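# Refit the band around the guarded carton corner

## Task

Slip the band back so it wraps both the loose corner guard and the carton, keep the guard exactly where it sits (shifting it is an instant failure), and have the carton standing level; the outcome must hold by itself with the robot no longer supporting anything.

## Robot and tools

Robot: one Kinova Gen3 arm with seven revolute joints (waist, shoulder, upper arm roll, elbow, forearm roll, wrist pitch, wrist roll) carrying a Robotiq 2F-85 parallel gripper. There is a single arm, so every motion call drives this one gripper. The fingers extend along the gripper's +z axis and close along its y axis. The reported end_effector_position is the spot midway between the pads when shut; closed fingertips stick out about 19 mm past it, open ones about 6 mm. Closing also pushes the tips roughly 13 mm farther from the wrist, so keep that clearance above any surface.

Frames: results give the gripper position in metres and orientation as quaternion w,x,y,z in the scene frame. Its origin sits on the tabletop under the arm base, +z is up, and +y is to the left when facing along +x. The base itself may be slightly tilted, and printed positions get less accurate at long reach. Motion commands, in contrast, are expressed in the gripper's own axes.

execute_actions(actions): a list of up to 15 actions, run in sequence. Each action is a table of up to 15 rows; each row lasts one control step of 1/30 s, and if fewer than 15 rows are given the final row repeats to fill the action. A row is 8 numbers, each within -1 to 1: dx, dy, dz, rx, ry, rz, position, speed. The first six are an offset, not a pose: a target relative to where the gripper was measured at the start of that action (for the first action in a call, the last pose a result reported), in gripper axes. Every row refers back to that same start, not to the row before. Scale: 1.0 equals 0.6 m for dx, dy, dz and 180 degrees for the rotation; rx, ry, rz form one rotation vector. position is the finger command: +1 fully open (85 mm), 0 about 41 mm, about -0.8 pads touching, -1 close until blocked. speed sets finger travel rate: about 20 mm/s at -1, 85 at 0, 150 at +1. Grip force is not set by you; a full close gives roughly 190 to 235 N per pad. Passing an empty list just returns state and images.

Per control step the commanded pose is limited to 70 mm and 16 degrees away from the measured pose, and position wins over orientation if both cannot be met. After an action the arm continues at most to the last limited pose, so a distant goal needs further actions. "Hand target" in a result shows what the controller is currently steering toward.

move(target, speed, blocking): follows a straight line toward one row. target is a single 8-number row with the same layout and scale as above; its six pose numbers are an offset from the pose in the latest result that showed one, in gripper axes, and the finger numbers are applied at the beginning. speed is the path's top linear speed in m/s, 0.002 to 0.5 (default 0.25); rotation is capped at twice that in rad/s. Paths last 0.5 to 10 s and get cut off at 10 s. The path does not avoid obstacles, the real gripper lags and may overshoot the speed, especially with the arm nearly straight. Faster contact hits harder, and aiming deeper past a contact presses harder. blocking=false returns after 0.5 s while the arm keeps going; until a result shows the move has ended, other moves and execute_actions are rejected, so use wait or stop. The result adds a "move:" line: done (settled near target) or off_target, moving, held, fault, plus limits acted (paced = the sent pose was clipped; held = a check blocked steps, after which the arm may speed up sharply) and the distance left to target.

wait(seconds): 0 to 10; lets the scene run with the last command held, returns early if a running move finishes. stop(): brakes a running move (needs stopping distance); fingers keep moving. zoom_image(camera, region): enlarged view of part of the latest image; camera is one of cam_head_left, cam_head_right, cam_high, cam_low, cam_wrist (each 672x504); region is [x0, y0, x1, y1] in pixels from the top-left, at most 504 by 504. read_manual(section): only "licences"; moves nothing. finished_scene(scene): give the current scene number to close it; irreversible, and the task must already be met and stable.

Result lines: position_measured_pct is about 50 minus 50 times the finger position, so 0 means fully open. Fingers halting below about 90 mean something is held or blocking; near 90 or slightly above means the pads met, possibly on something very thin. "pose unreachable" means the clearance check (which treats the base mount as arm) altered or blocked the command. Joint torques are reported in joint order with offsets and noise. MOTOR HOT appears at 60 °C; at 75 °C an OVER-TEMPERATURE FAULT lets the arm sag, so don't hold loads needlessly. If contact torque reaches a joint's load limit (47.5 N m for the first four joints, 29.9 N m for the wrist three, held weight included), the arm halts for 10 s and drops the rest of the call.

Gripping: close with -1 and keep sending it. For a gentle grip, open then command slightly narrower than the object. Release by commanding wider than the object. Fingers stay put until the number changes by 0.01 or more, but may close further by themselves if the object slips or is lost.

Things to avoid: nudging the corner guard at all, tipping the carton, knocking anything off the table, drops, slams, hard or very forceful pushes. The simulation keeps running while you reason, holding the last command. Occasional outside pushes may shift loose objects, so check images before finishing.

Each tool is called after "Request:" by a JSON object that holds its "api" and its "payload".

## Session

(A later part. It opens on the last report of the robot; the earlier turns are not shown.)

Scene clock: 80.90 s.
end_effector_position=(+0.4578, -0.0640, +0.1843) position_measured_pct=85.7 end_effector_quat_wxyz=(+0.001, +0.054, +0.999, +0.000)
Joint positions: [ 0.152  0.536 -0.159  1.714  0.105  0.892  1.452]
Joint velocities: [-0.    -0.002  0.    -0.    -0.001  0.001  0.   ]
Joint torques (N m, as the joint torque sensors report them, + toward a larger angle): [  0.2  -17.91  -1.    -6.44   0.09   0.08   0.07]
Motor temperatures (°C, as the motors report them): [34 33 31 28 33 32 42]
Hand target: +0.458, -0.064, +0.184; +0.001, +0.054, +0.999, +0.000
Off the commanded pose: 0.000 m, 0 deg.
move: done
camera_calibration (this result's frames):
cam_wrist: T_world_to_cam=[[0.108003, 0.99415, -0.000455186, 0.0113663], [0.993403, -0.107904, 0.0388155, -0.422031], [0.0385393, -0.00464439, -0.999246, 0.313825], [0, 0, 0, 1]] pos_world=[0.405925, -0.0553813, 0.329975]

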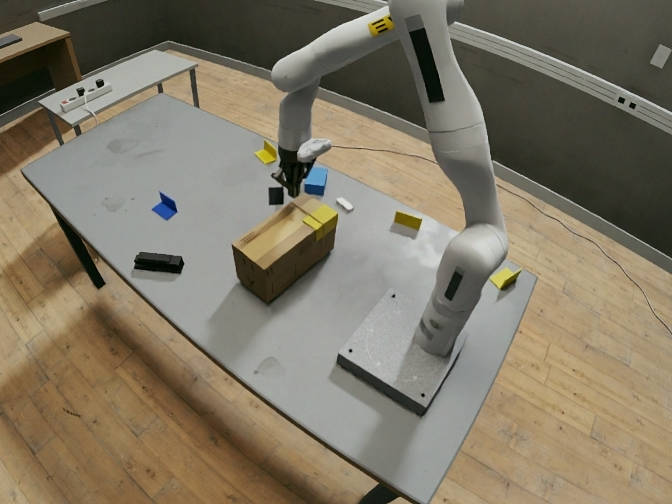

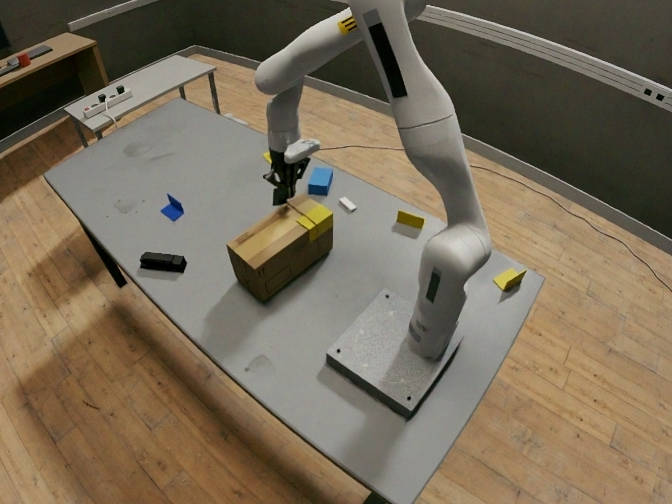

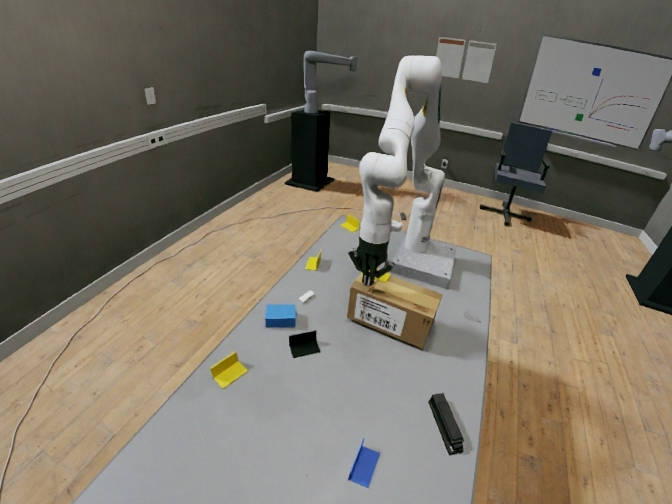

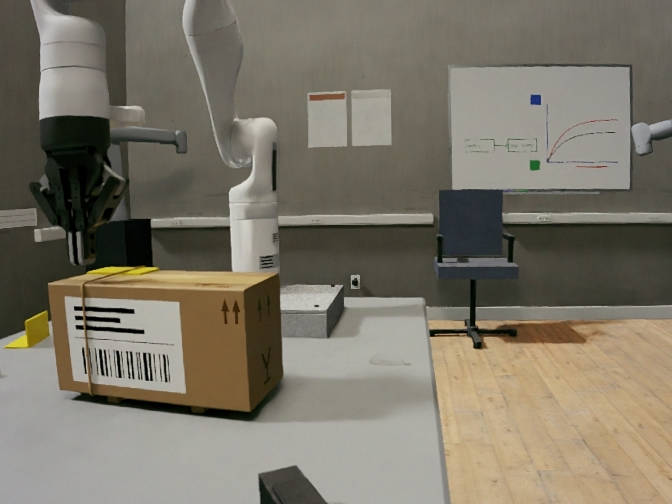

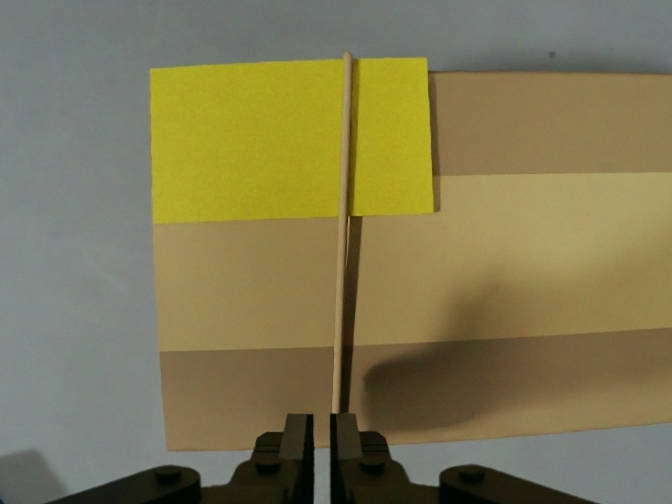

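Request:
{"api": "move", "payload": {"target": [0.172,0.0155,0,0,0,0,-0.6,-1], "speed": 0.15}}

Request:
{"api": "move", "payload": {"target": [0,0,0.027,0,0,0,-0.6,-1], "speed": 0.025}}

Scene clock: 83.97 s.
end_effector_position=(+0.3562, -0.0431, +0.1837) position_measured_pct=80.2 end_effector_quat_wxyz=(+0.001, +0.054, +0.999, +0.000)
Joint positions: [ 0.15   0.35  -0.179  2.05   0.092  0.741  1.417]
Joint velocities: [-0.    -0.01   0.     0.001  0.001 -0.001 -0.   ]
Joint torques (N m, as the joint torque sensors report them, + toward a larger angle): [ -0.24 -13.4   -0.72  -5.46   0.16  -0.06   0.21]
Motor temperatures (°C, as the motors report them): [34 33 31 28 33 32 42]
Hand target: +0.356, -0.043, +0.184; +0.001, +0.054, +0.999, +0.000
Off the commanded pose: 0.001 m, 0 deg.
move: done
camera_calibration (this result's frames):
cam_wrist: T_world_to_cam=[[0.107621, 0.994192, -0.000344679, 0.00170294], [0.993479, -0.107531, 0.0379011, -0.318709], [0.0376439, -0.00442138, -0.999281, 0.317508], [0, 0, 0, 1]] pos_world=[0.304496, -0.0345603, 0.32936]

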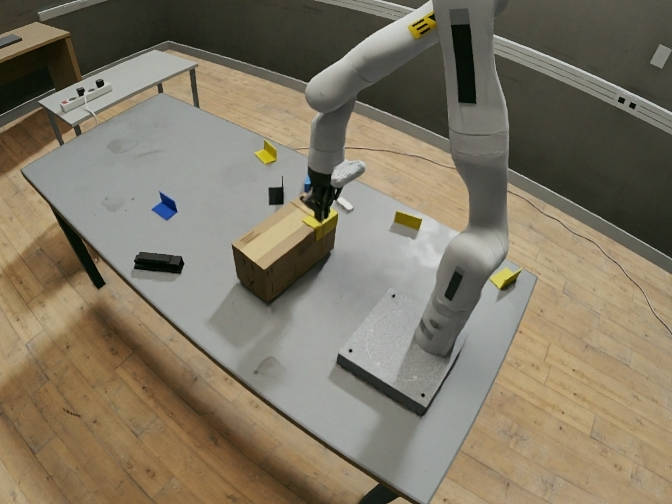

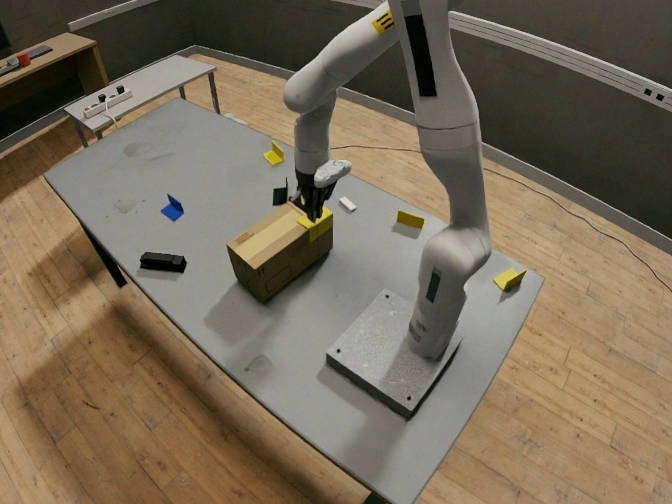

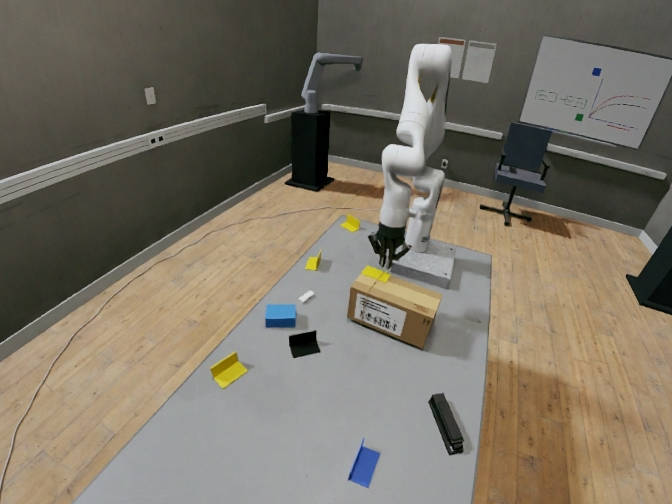

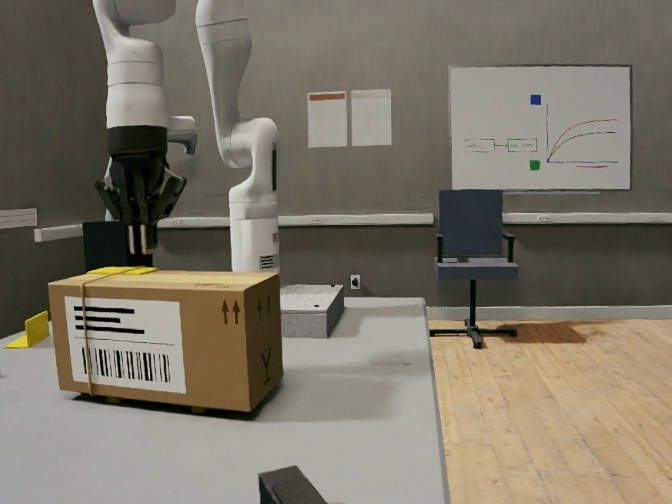

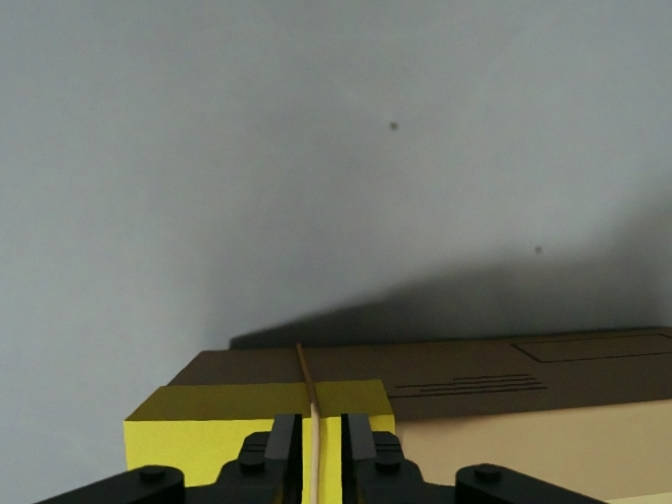

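Scene clock: 84.83 s.
end_effector_position=(+0.3563, -0.0431, +0.1676) position_measured_pct=80.2 end_effector_quat_wxyz=(+0.001, +0.054, +0.999, +0.000)
Joint positions: [ 0.145  0.383 -0.174  2.072  0.103  0.687  1.406]
Joint velocities: [-0.001  0.002  0.     0.001 -0.    -0.002 -0.   ]
Joint torques (N m, as the joint torque sensors report them, + toward a larger angle): [ -0.26 -14.04  -0.69  -5.18  -0.24  -0.02   0.17]
Motor temperatures (°C, as the motors report them): [34 33 31 28 33 32 42]
Hand target: +0.356, -0.043, +0.167; +0.001, +0.054, +0.999, +0.000
Off the commanded pose: 0.000 m, 0 deg.
move: done
camera_calibration (this result's frames):
cam_wrist: T_world_to_cam=[[0.107632, 0.994191, -0.000246691, 0.0016379], [0.993465, -0.107544, 0.0382203, -0.318255], [0.0379717, -0.00435881, -0.999269, 0.301301], [0, 0, 0, 1]] pos_world=[0.304558, -0.0345415, 0.313245]

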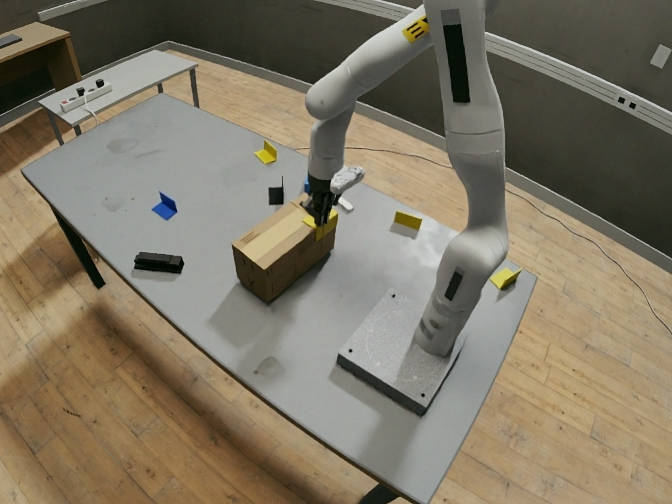

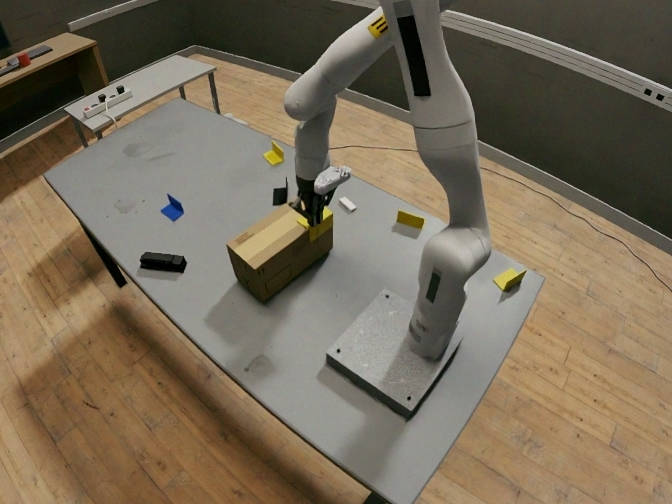

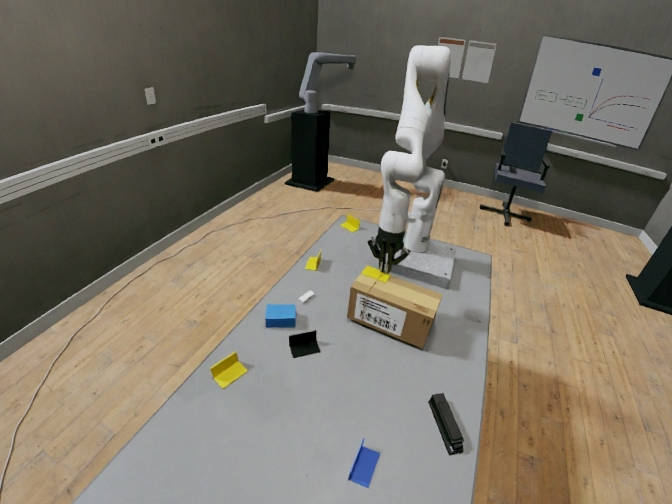

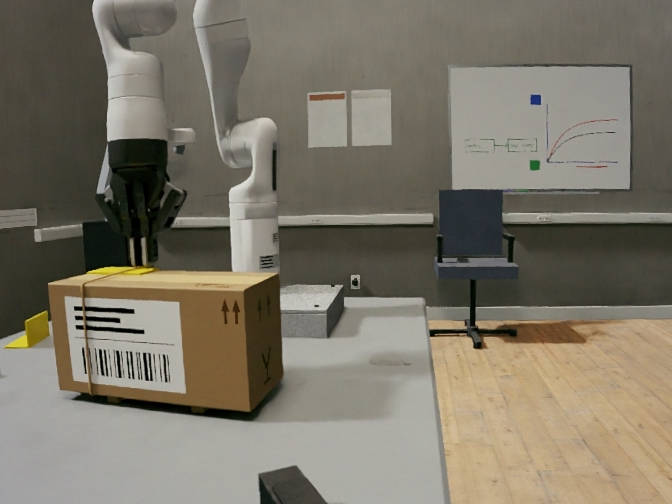

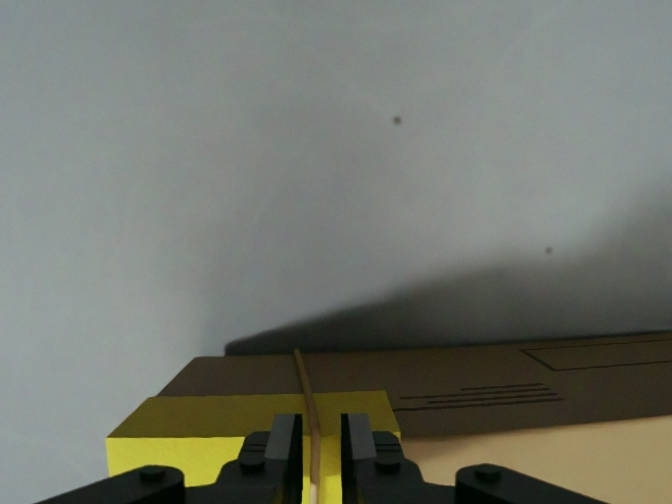

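Request:
{"api": "execute_actions", "payload": {"actions": []}}

Request:
{"api": "move", "payload": {"target": [0,-0.003,0.003,0,0,0,-0.6,-1], "speed": 0.005}}

Scene clock: 91.60 s.
end_effector_position=(+0.3563, -0.0431, +0.1675) position_measured_pct=80.2 end_effector_quat_wxyz=(+0.001, +0.054, +0.999, +0.000)
Joint positions: [ 0.144  0.383 -0.174  2.072  0.103  0.687  1.406]
Joint velocities: [-0.001  0.     0.001  0.001  0.    -0.001  0.   ]
Joint torques (N m, as the joint torque sensors report them, + toward a larger angle): [  0.08 -13.99  -0.51  -5.28  -0.07   0.19   0.35]
Motor temperatures (°C, as the motors report them): [34 33 31 28 33 32 42]
Hand target: +0.356, -0.043, +0.167; +0.001, +0.054, +0.999, +0.000
Off the commanded pose: 0.000 m, 0 deg.
camera_calibration (this result's frames):
cam_wrist: T_world_to_cam=[[0.107552, 0.994199, -0.000220665, 0.00162884], [0.993486, -0.107467, 0.0379105, -0.318147], [0.0376669, -0.00429659, -0.999281, 0.301298], [0, 0, 0, 1]] pos_world=[0.30455, -0.034515, 0.313143]

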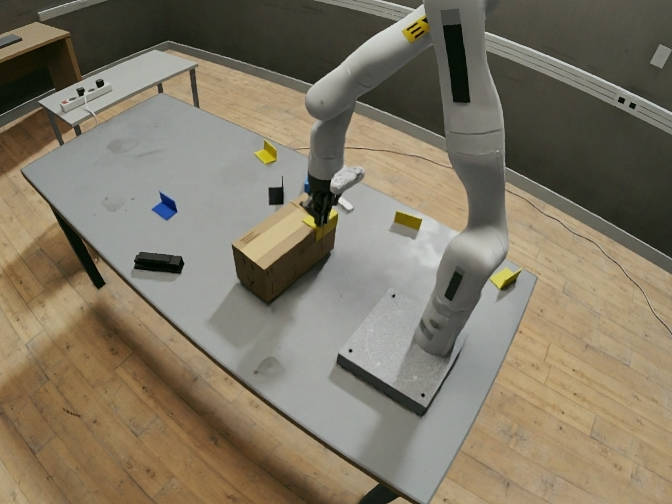

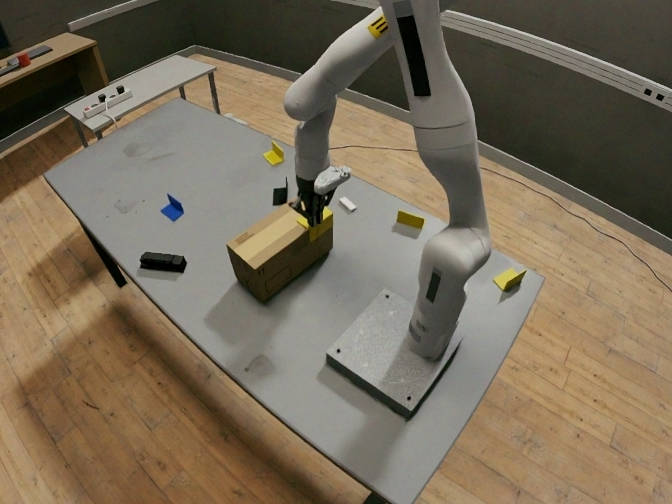

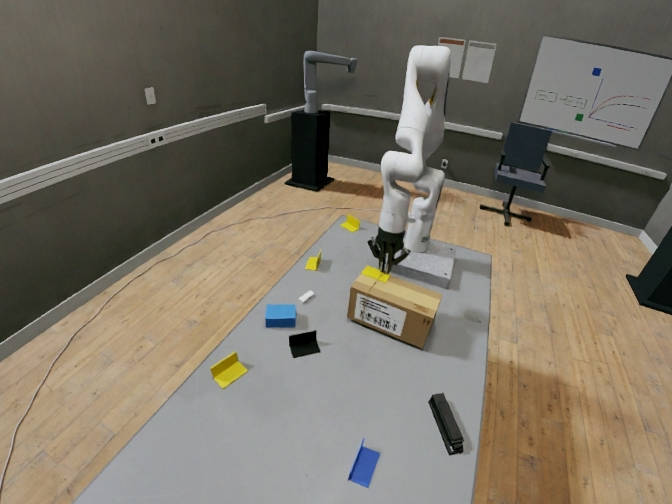

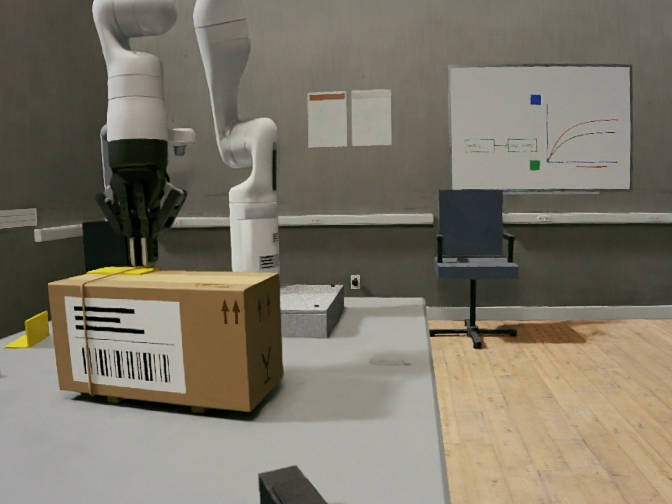

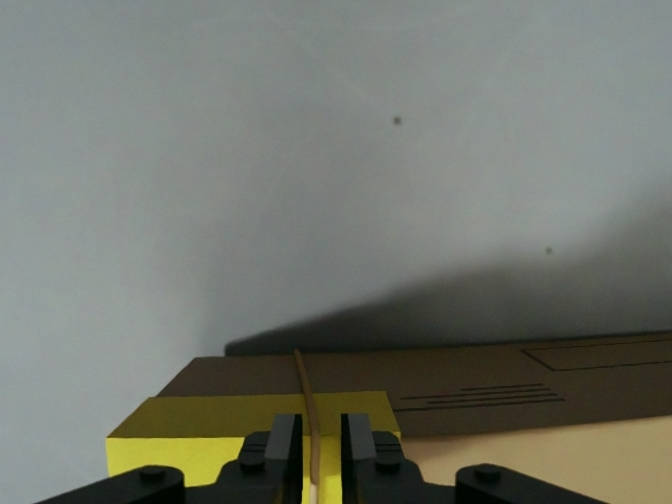

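Scene clock: 92.33 s.
end_effector_position=(+0.3561, -0.0448, +0.1657) position_measured_pct=80.2 end_effector_quat_wxyz=(+0.001, +0.054, +0.999, +0.000)
Joint positions: [ 0.149  0.387 -0.173  2.074  0.105  0.681  1.41 ]
Joint velocities: [-0.    -0.    -0.001 -0.001 -0.001 -0.001  0.   ]
Joint torques (N m, as the joint torque sensors report them, + toward a larger angle): [ -0.29 -14.03  -0.55  -5.1    0.03   0.06   0.03]
Motor temperatures (°C, as the motors report them): [34 33 31 28 33 32 42]
Hand target: +0.356, -0.045, +0.166; +0.001, +0.054, +0.999, +0.000
Off the commanded pose: 0.000 m, 0 deg.
move: done
camera_calibration (this result's frames):
cam_wrist: T_world_to_cam=[[0.107498, 0.994205, -0.000217297, 0.00342415], [0.99349, -0.107412, 0.0379477, -0.318089], [0.0377045, -0.00429519, -0.99928, 0.299495], [0, 0, 0, 1]] pos_world=[0.304358, -0.0362846, 0.311351]

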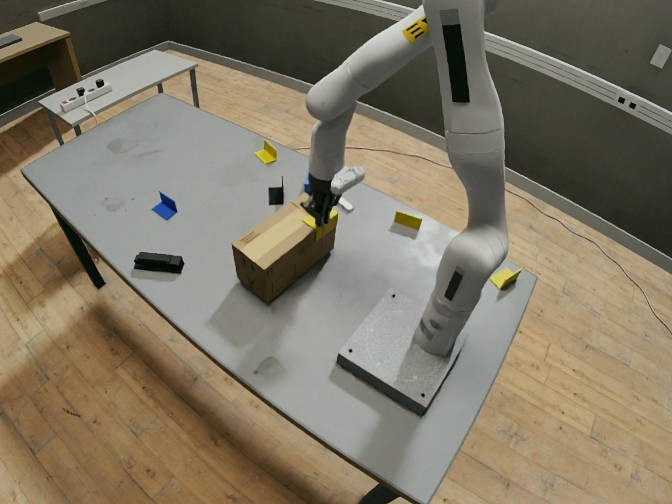

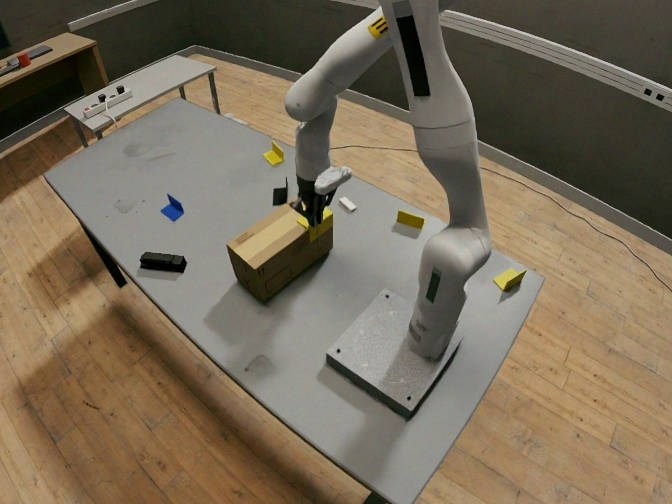

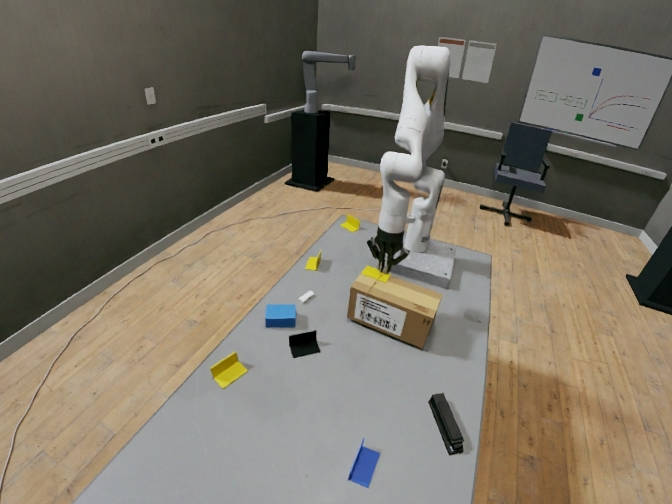

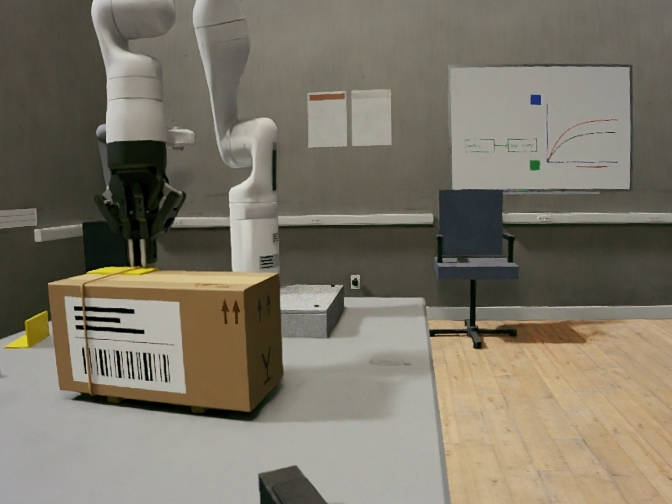

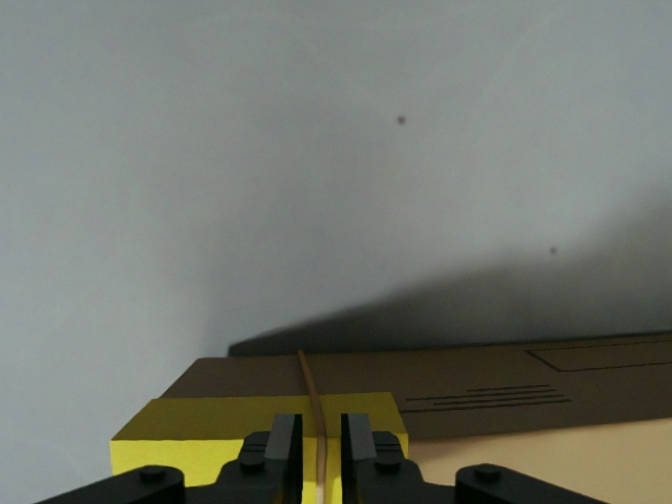

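Request:
{"api": "execute_actions", "payload": {"actions": [[[0,0,0.001,0,0,0,-0.6,-1]],[[0,0,0,0,0,0,-1,-1]],[[0,0,0,0,0,0,-1,-1]]]}}

Request:
{"api": "move", "payload": {"target": [0.015,0,-0.015,0,0,0,-1,-1], "speed": 0.015}}

Scene clock: 96.00 s.
end_effector_position=(+0.3560, -0.0448, +0.1652) position_measured_pct=91.7 end_effector_quat_wxyz=(+0.001, +0.054, +0.999, +0.000)
Joint positions: [ 0.148  0.388 -0.173  2.075  0.105  0.679  1.41 ]
Joint velocities: [ 0.     0.    -0.001  0.002 -0.001 -0.    -0.   ]
Joint torques (N m, as the joint torque sensors report them, + toward a larger angle): [ -0.02 -13.96  -0.72  -5.     0.06   0.05   0.05]
Motor temperatures (°C, as the motors report them): [34 33 31 28 33 32 42]
Hand target: +0.356, -0.045, +0.165; +0.001, +0.054, +0.999, +0.000
Off the commanded pose: 0.000 m, 0 deg.
camera_calibration (this result's frames):
cam_wrist: T_world_to_cam=[[0.107429, 0.994213, -0.000174266, 0.0033792], [0.993499, -0.107345, 0.0379076, -0.318001], [0.0376696, -0.0042455, -0.999281, 0.298988], [0, 0, 0, 1]] pos_world=[0.304308, -0.0362261, 0.310828]

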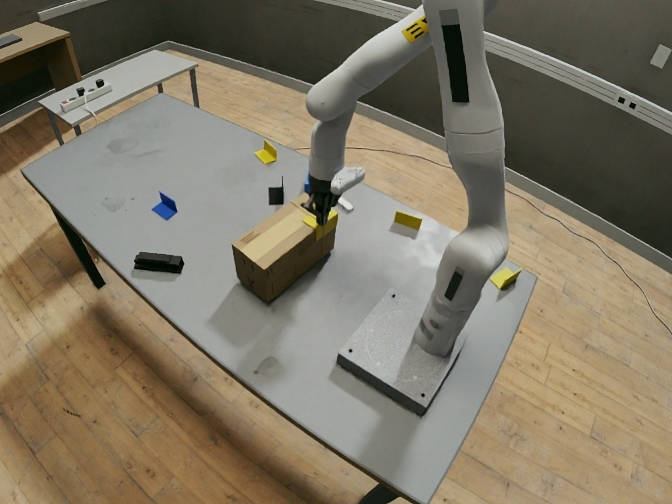

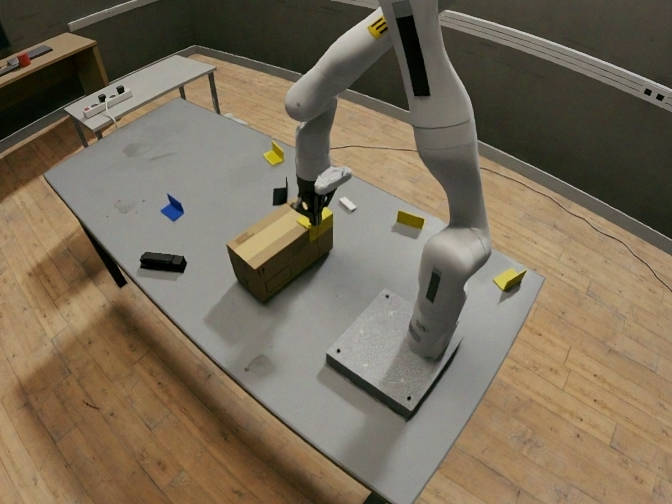

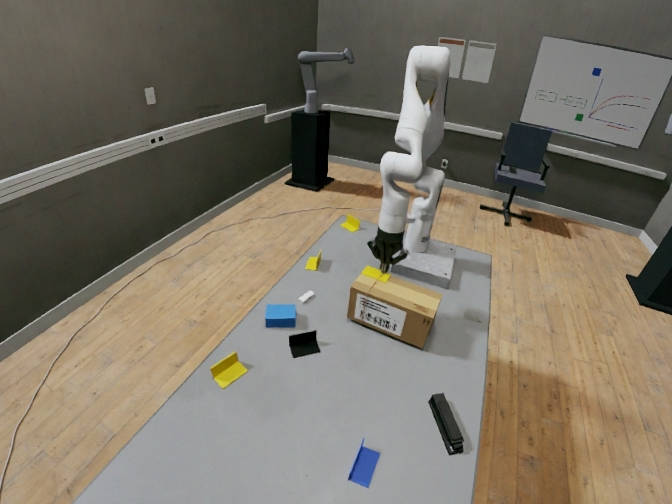

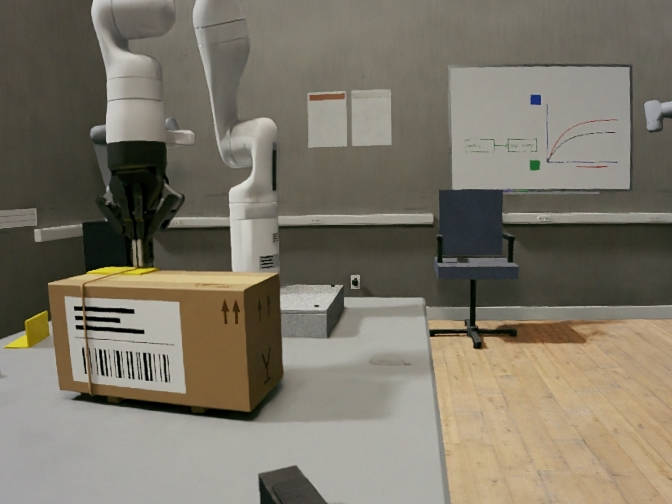

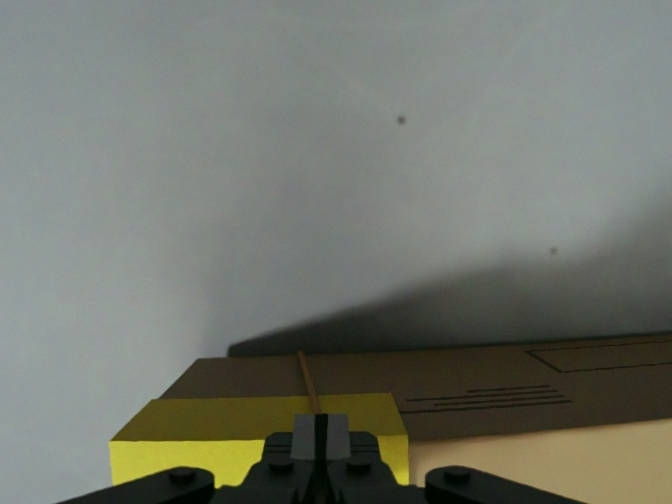

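Scene clock: 97.07 s.
end_effector_position=(+0.3476, -0.0439, +0.1740) position_measured_pct=91.7 end_effector_quat_wxyz=(+0.001, +0.054, +0.999, +0.000)
Joint positions: [ 0.153  0.354 -0.178  2.09   0.097  0.696  1.415]
Joint velocities: [ 0.001 -0.002  0.001 -0.001 -0.    -0.    -0.   ]
Joint torques (N m, as the joint torque sensors report them, + toward a larger angle): [ -0.05 -14.19  -0.77  -4.6   -0.09   0.53   0.13]
Motor temperatures (°C, as the motors report them): [34 33 31 28 33 32 42]
Hand target: +0.347, -0.044, +0.174; +0.001, +0.054, +0.999, +0.000
Off the commanded pose: 0.001 m, 0 deg.
move: done
camera_calibration (this result's frames):
cam_wrist: T_world_to_cam=[[0.107475, 0.994208, -0.000145396, 0.00337295], [0.993458, -0.107388, 0.0388439, -0.310041], [0.0386033, -0.00431919, -0.999245, 0.30785], [0, 0, 0, 1]] pos_world=[0.295766, -0.0353185, 0.319661]

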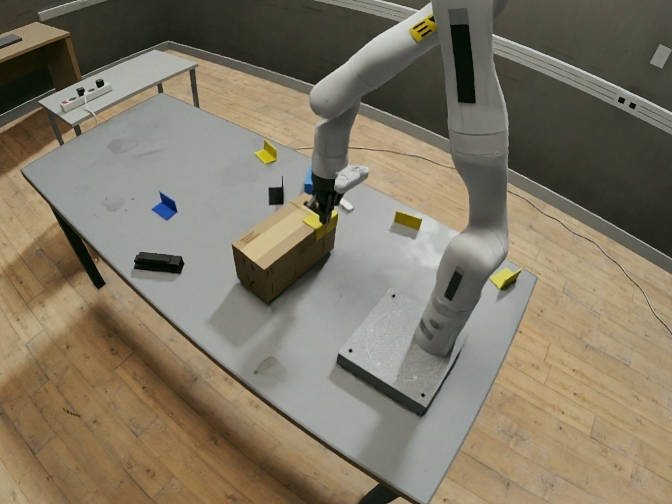

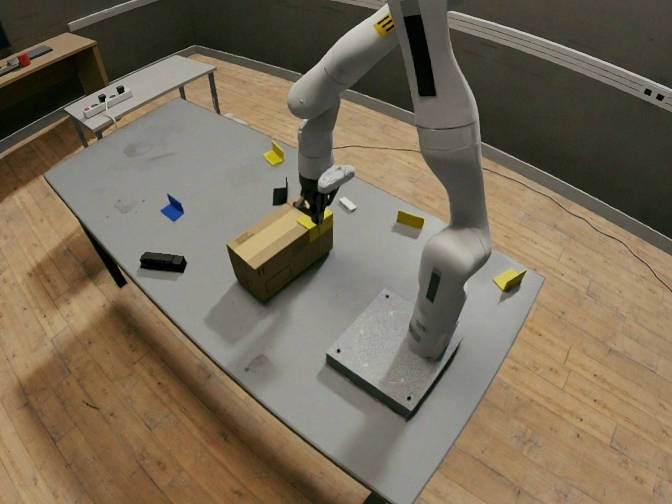

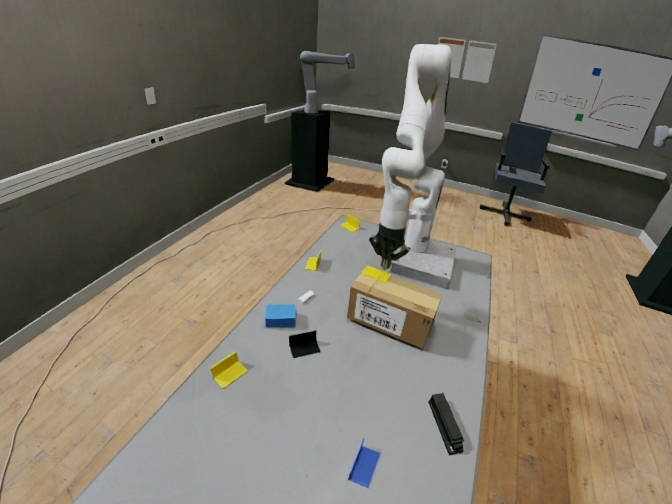

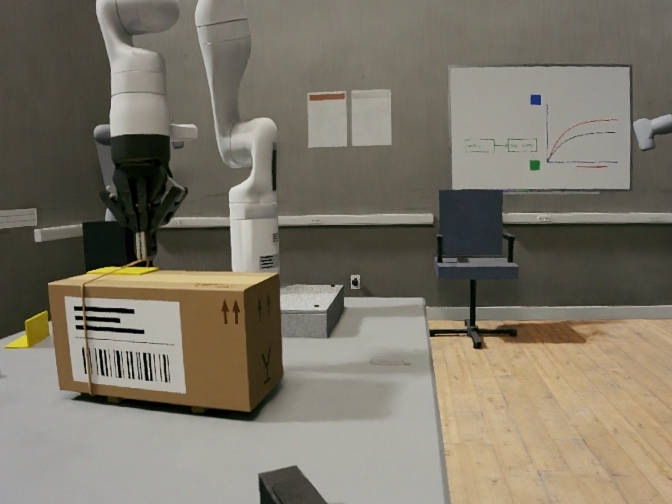

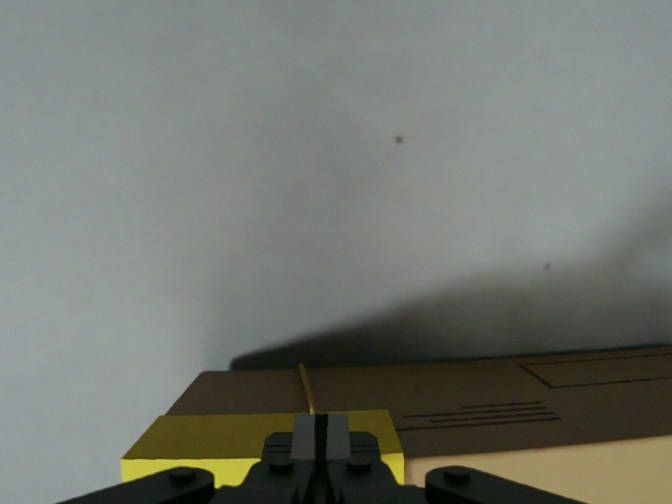

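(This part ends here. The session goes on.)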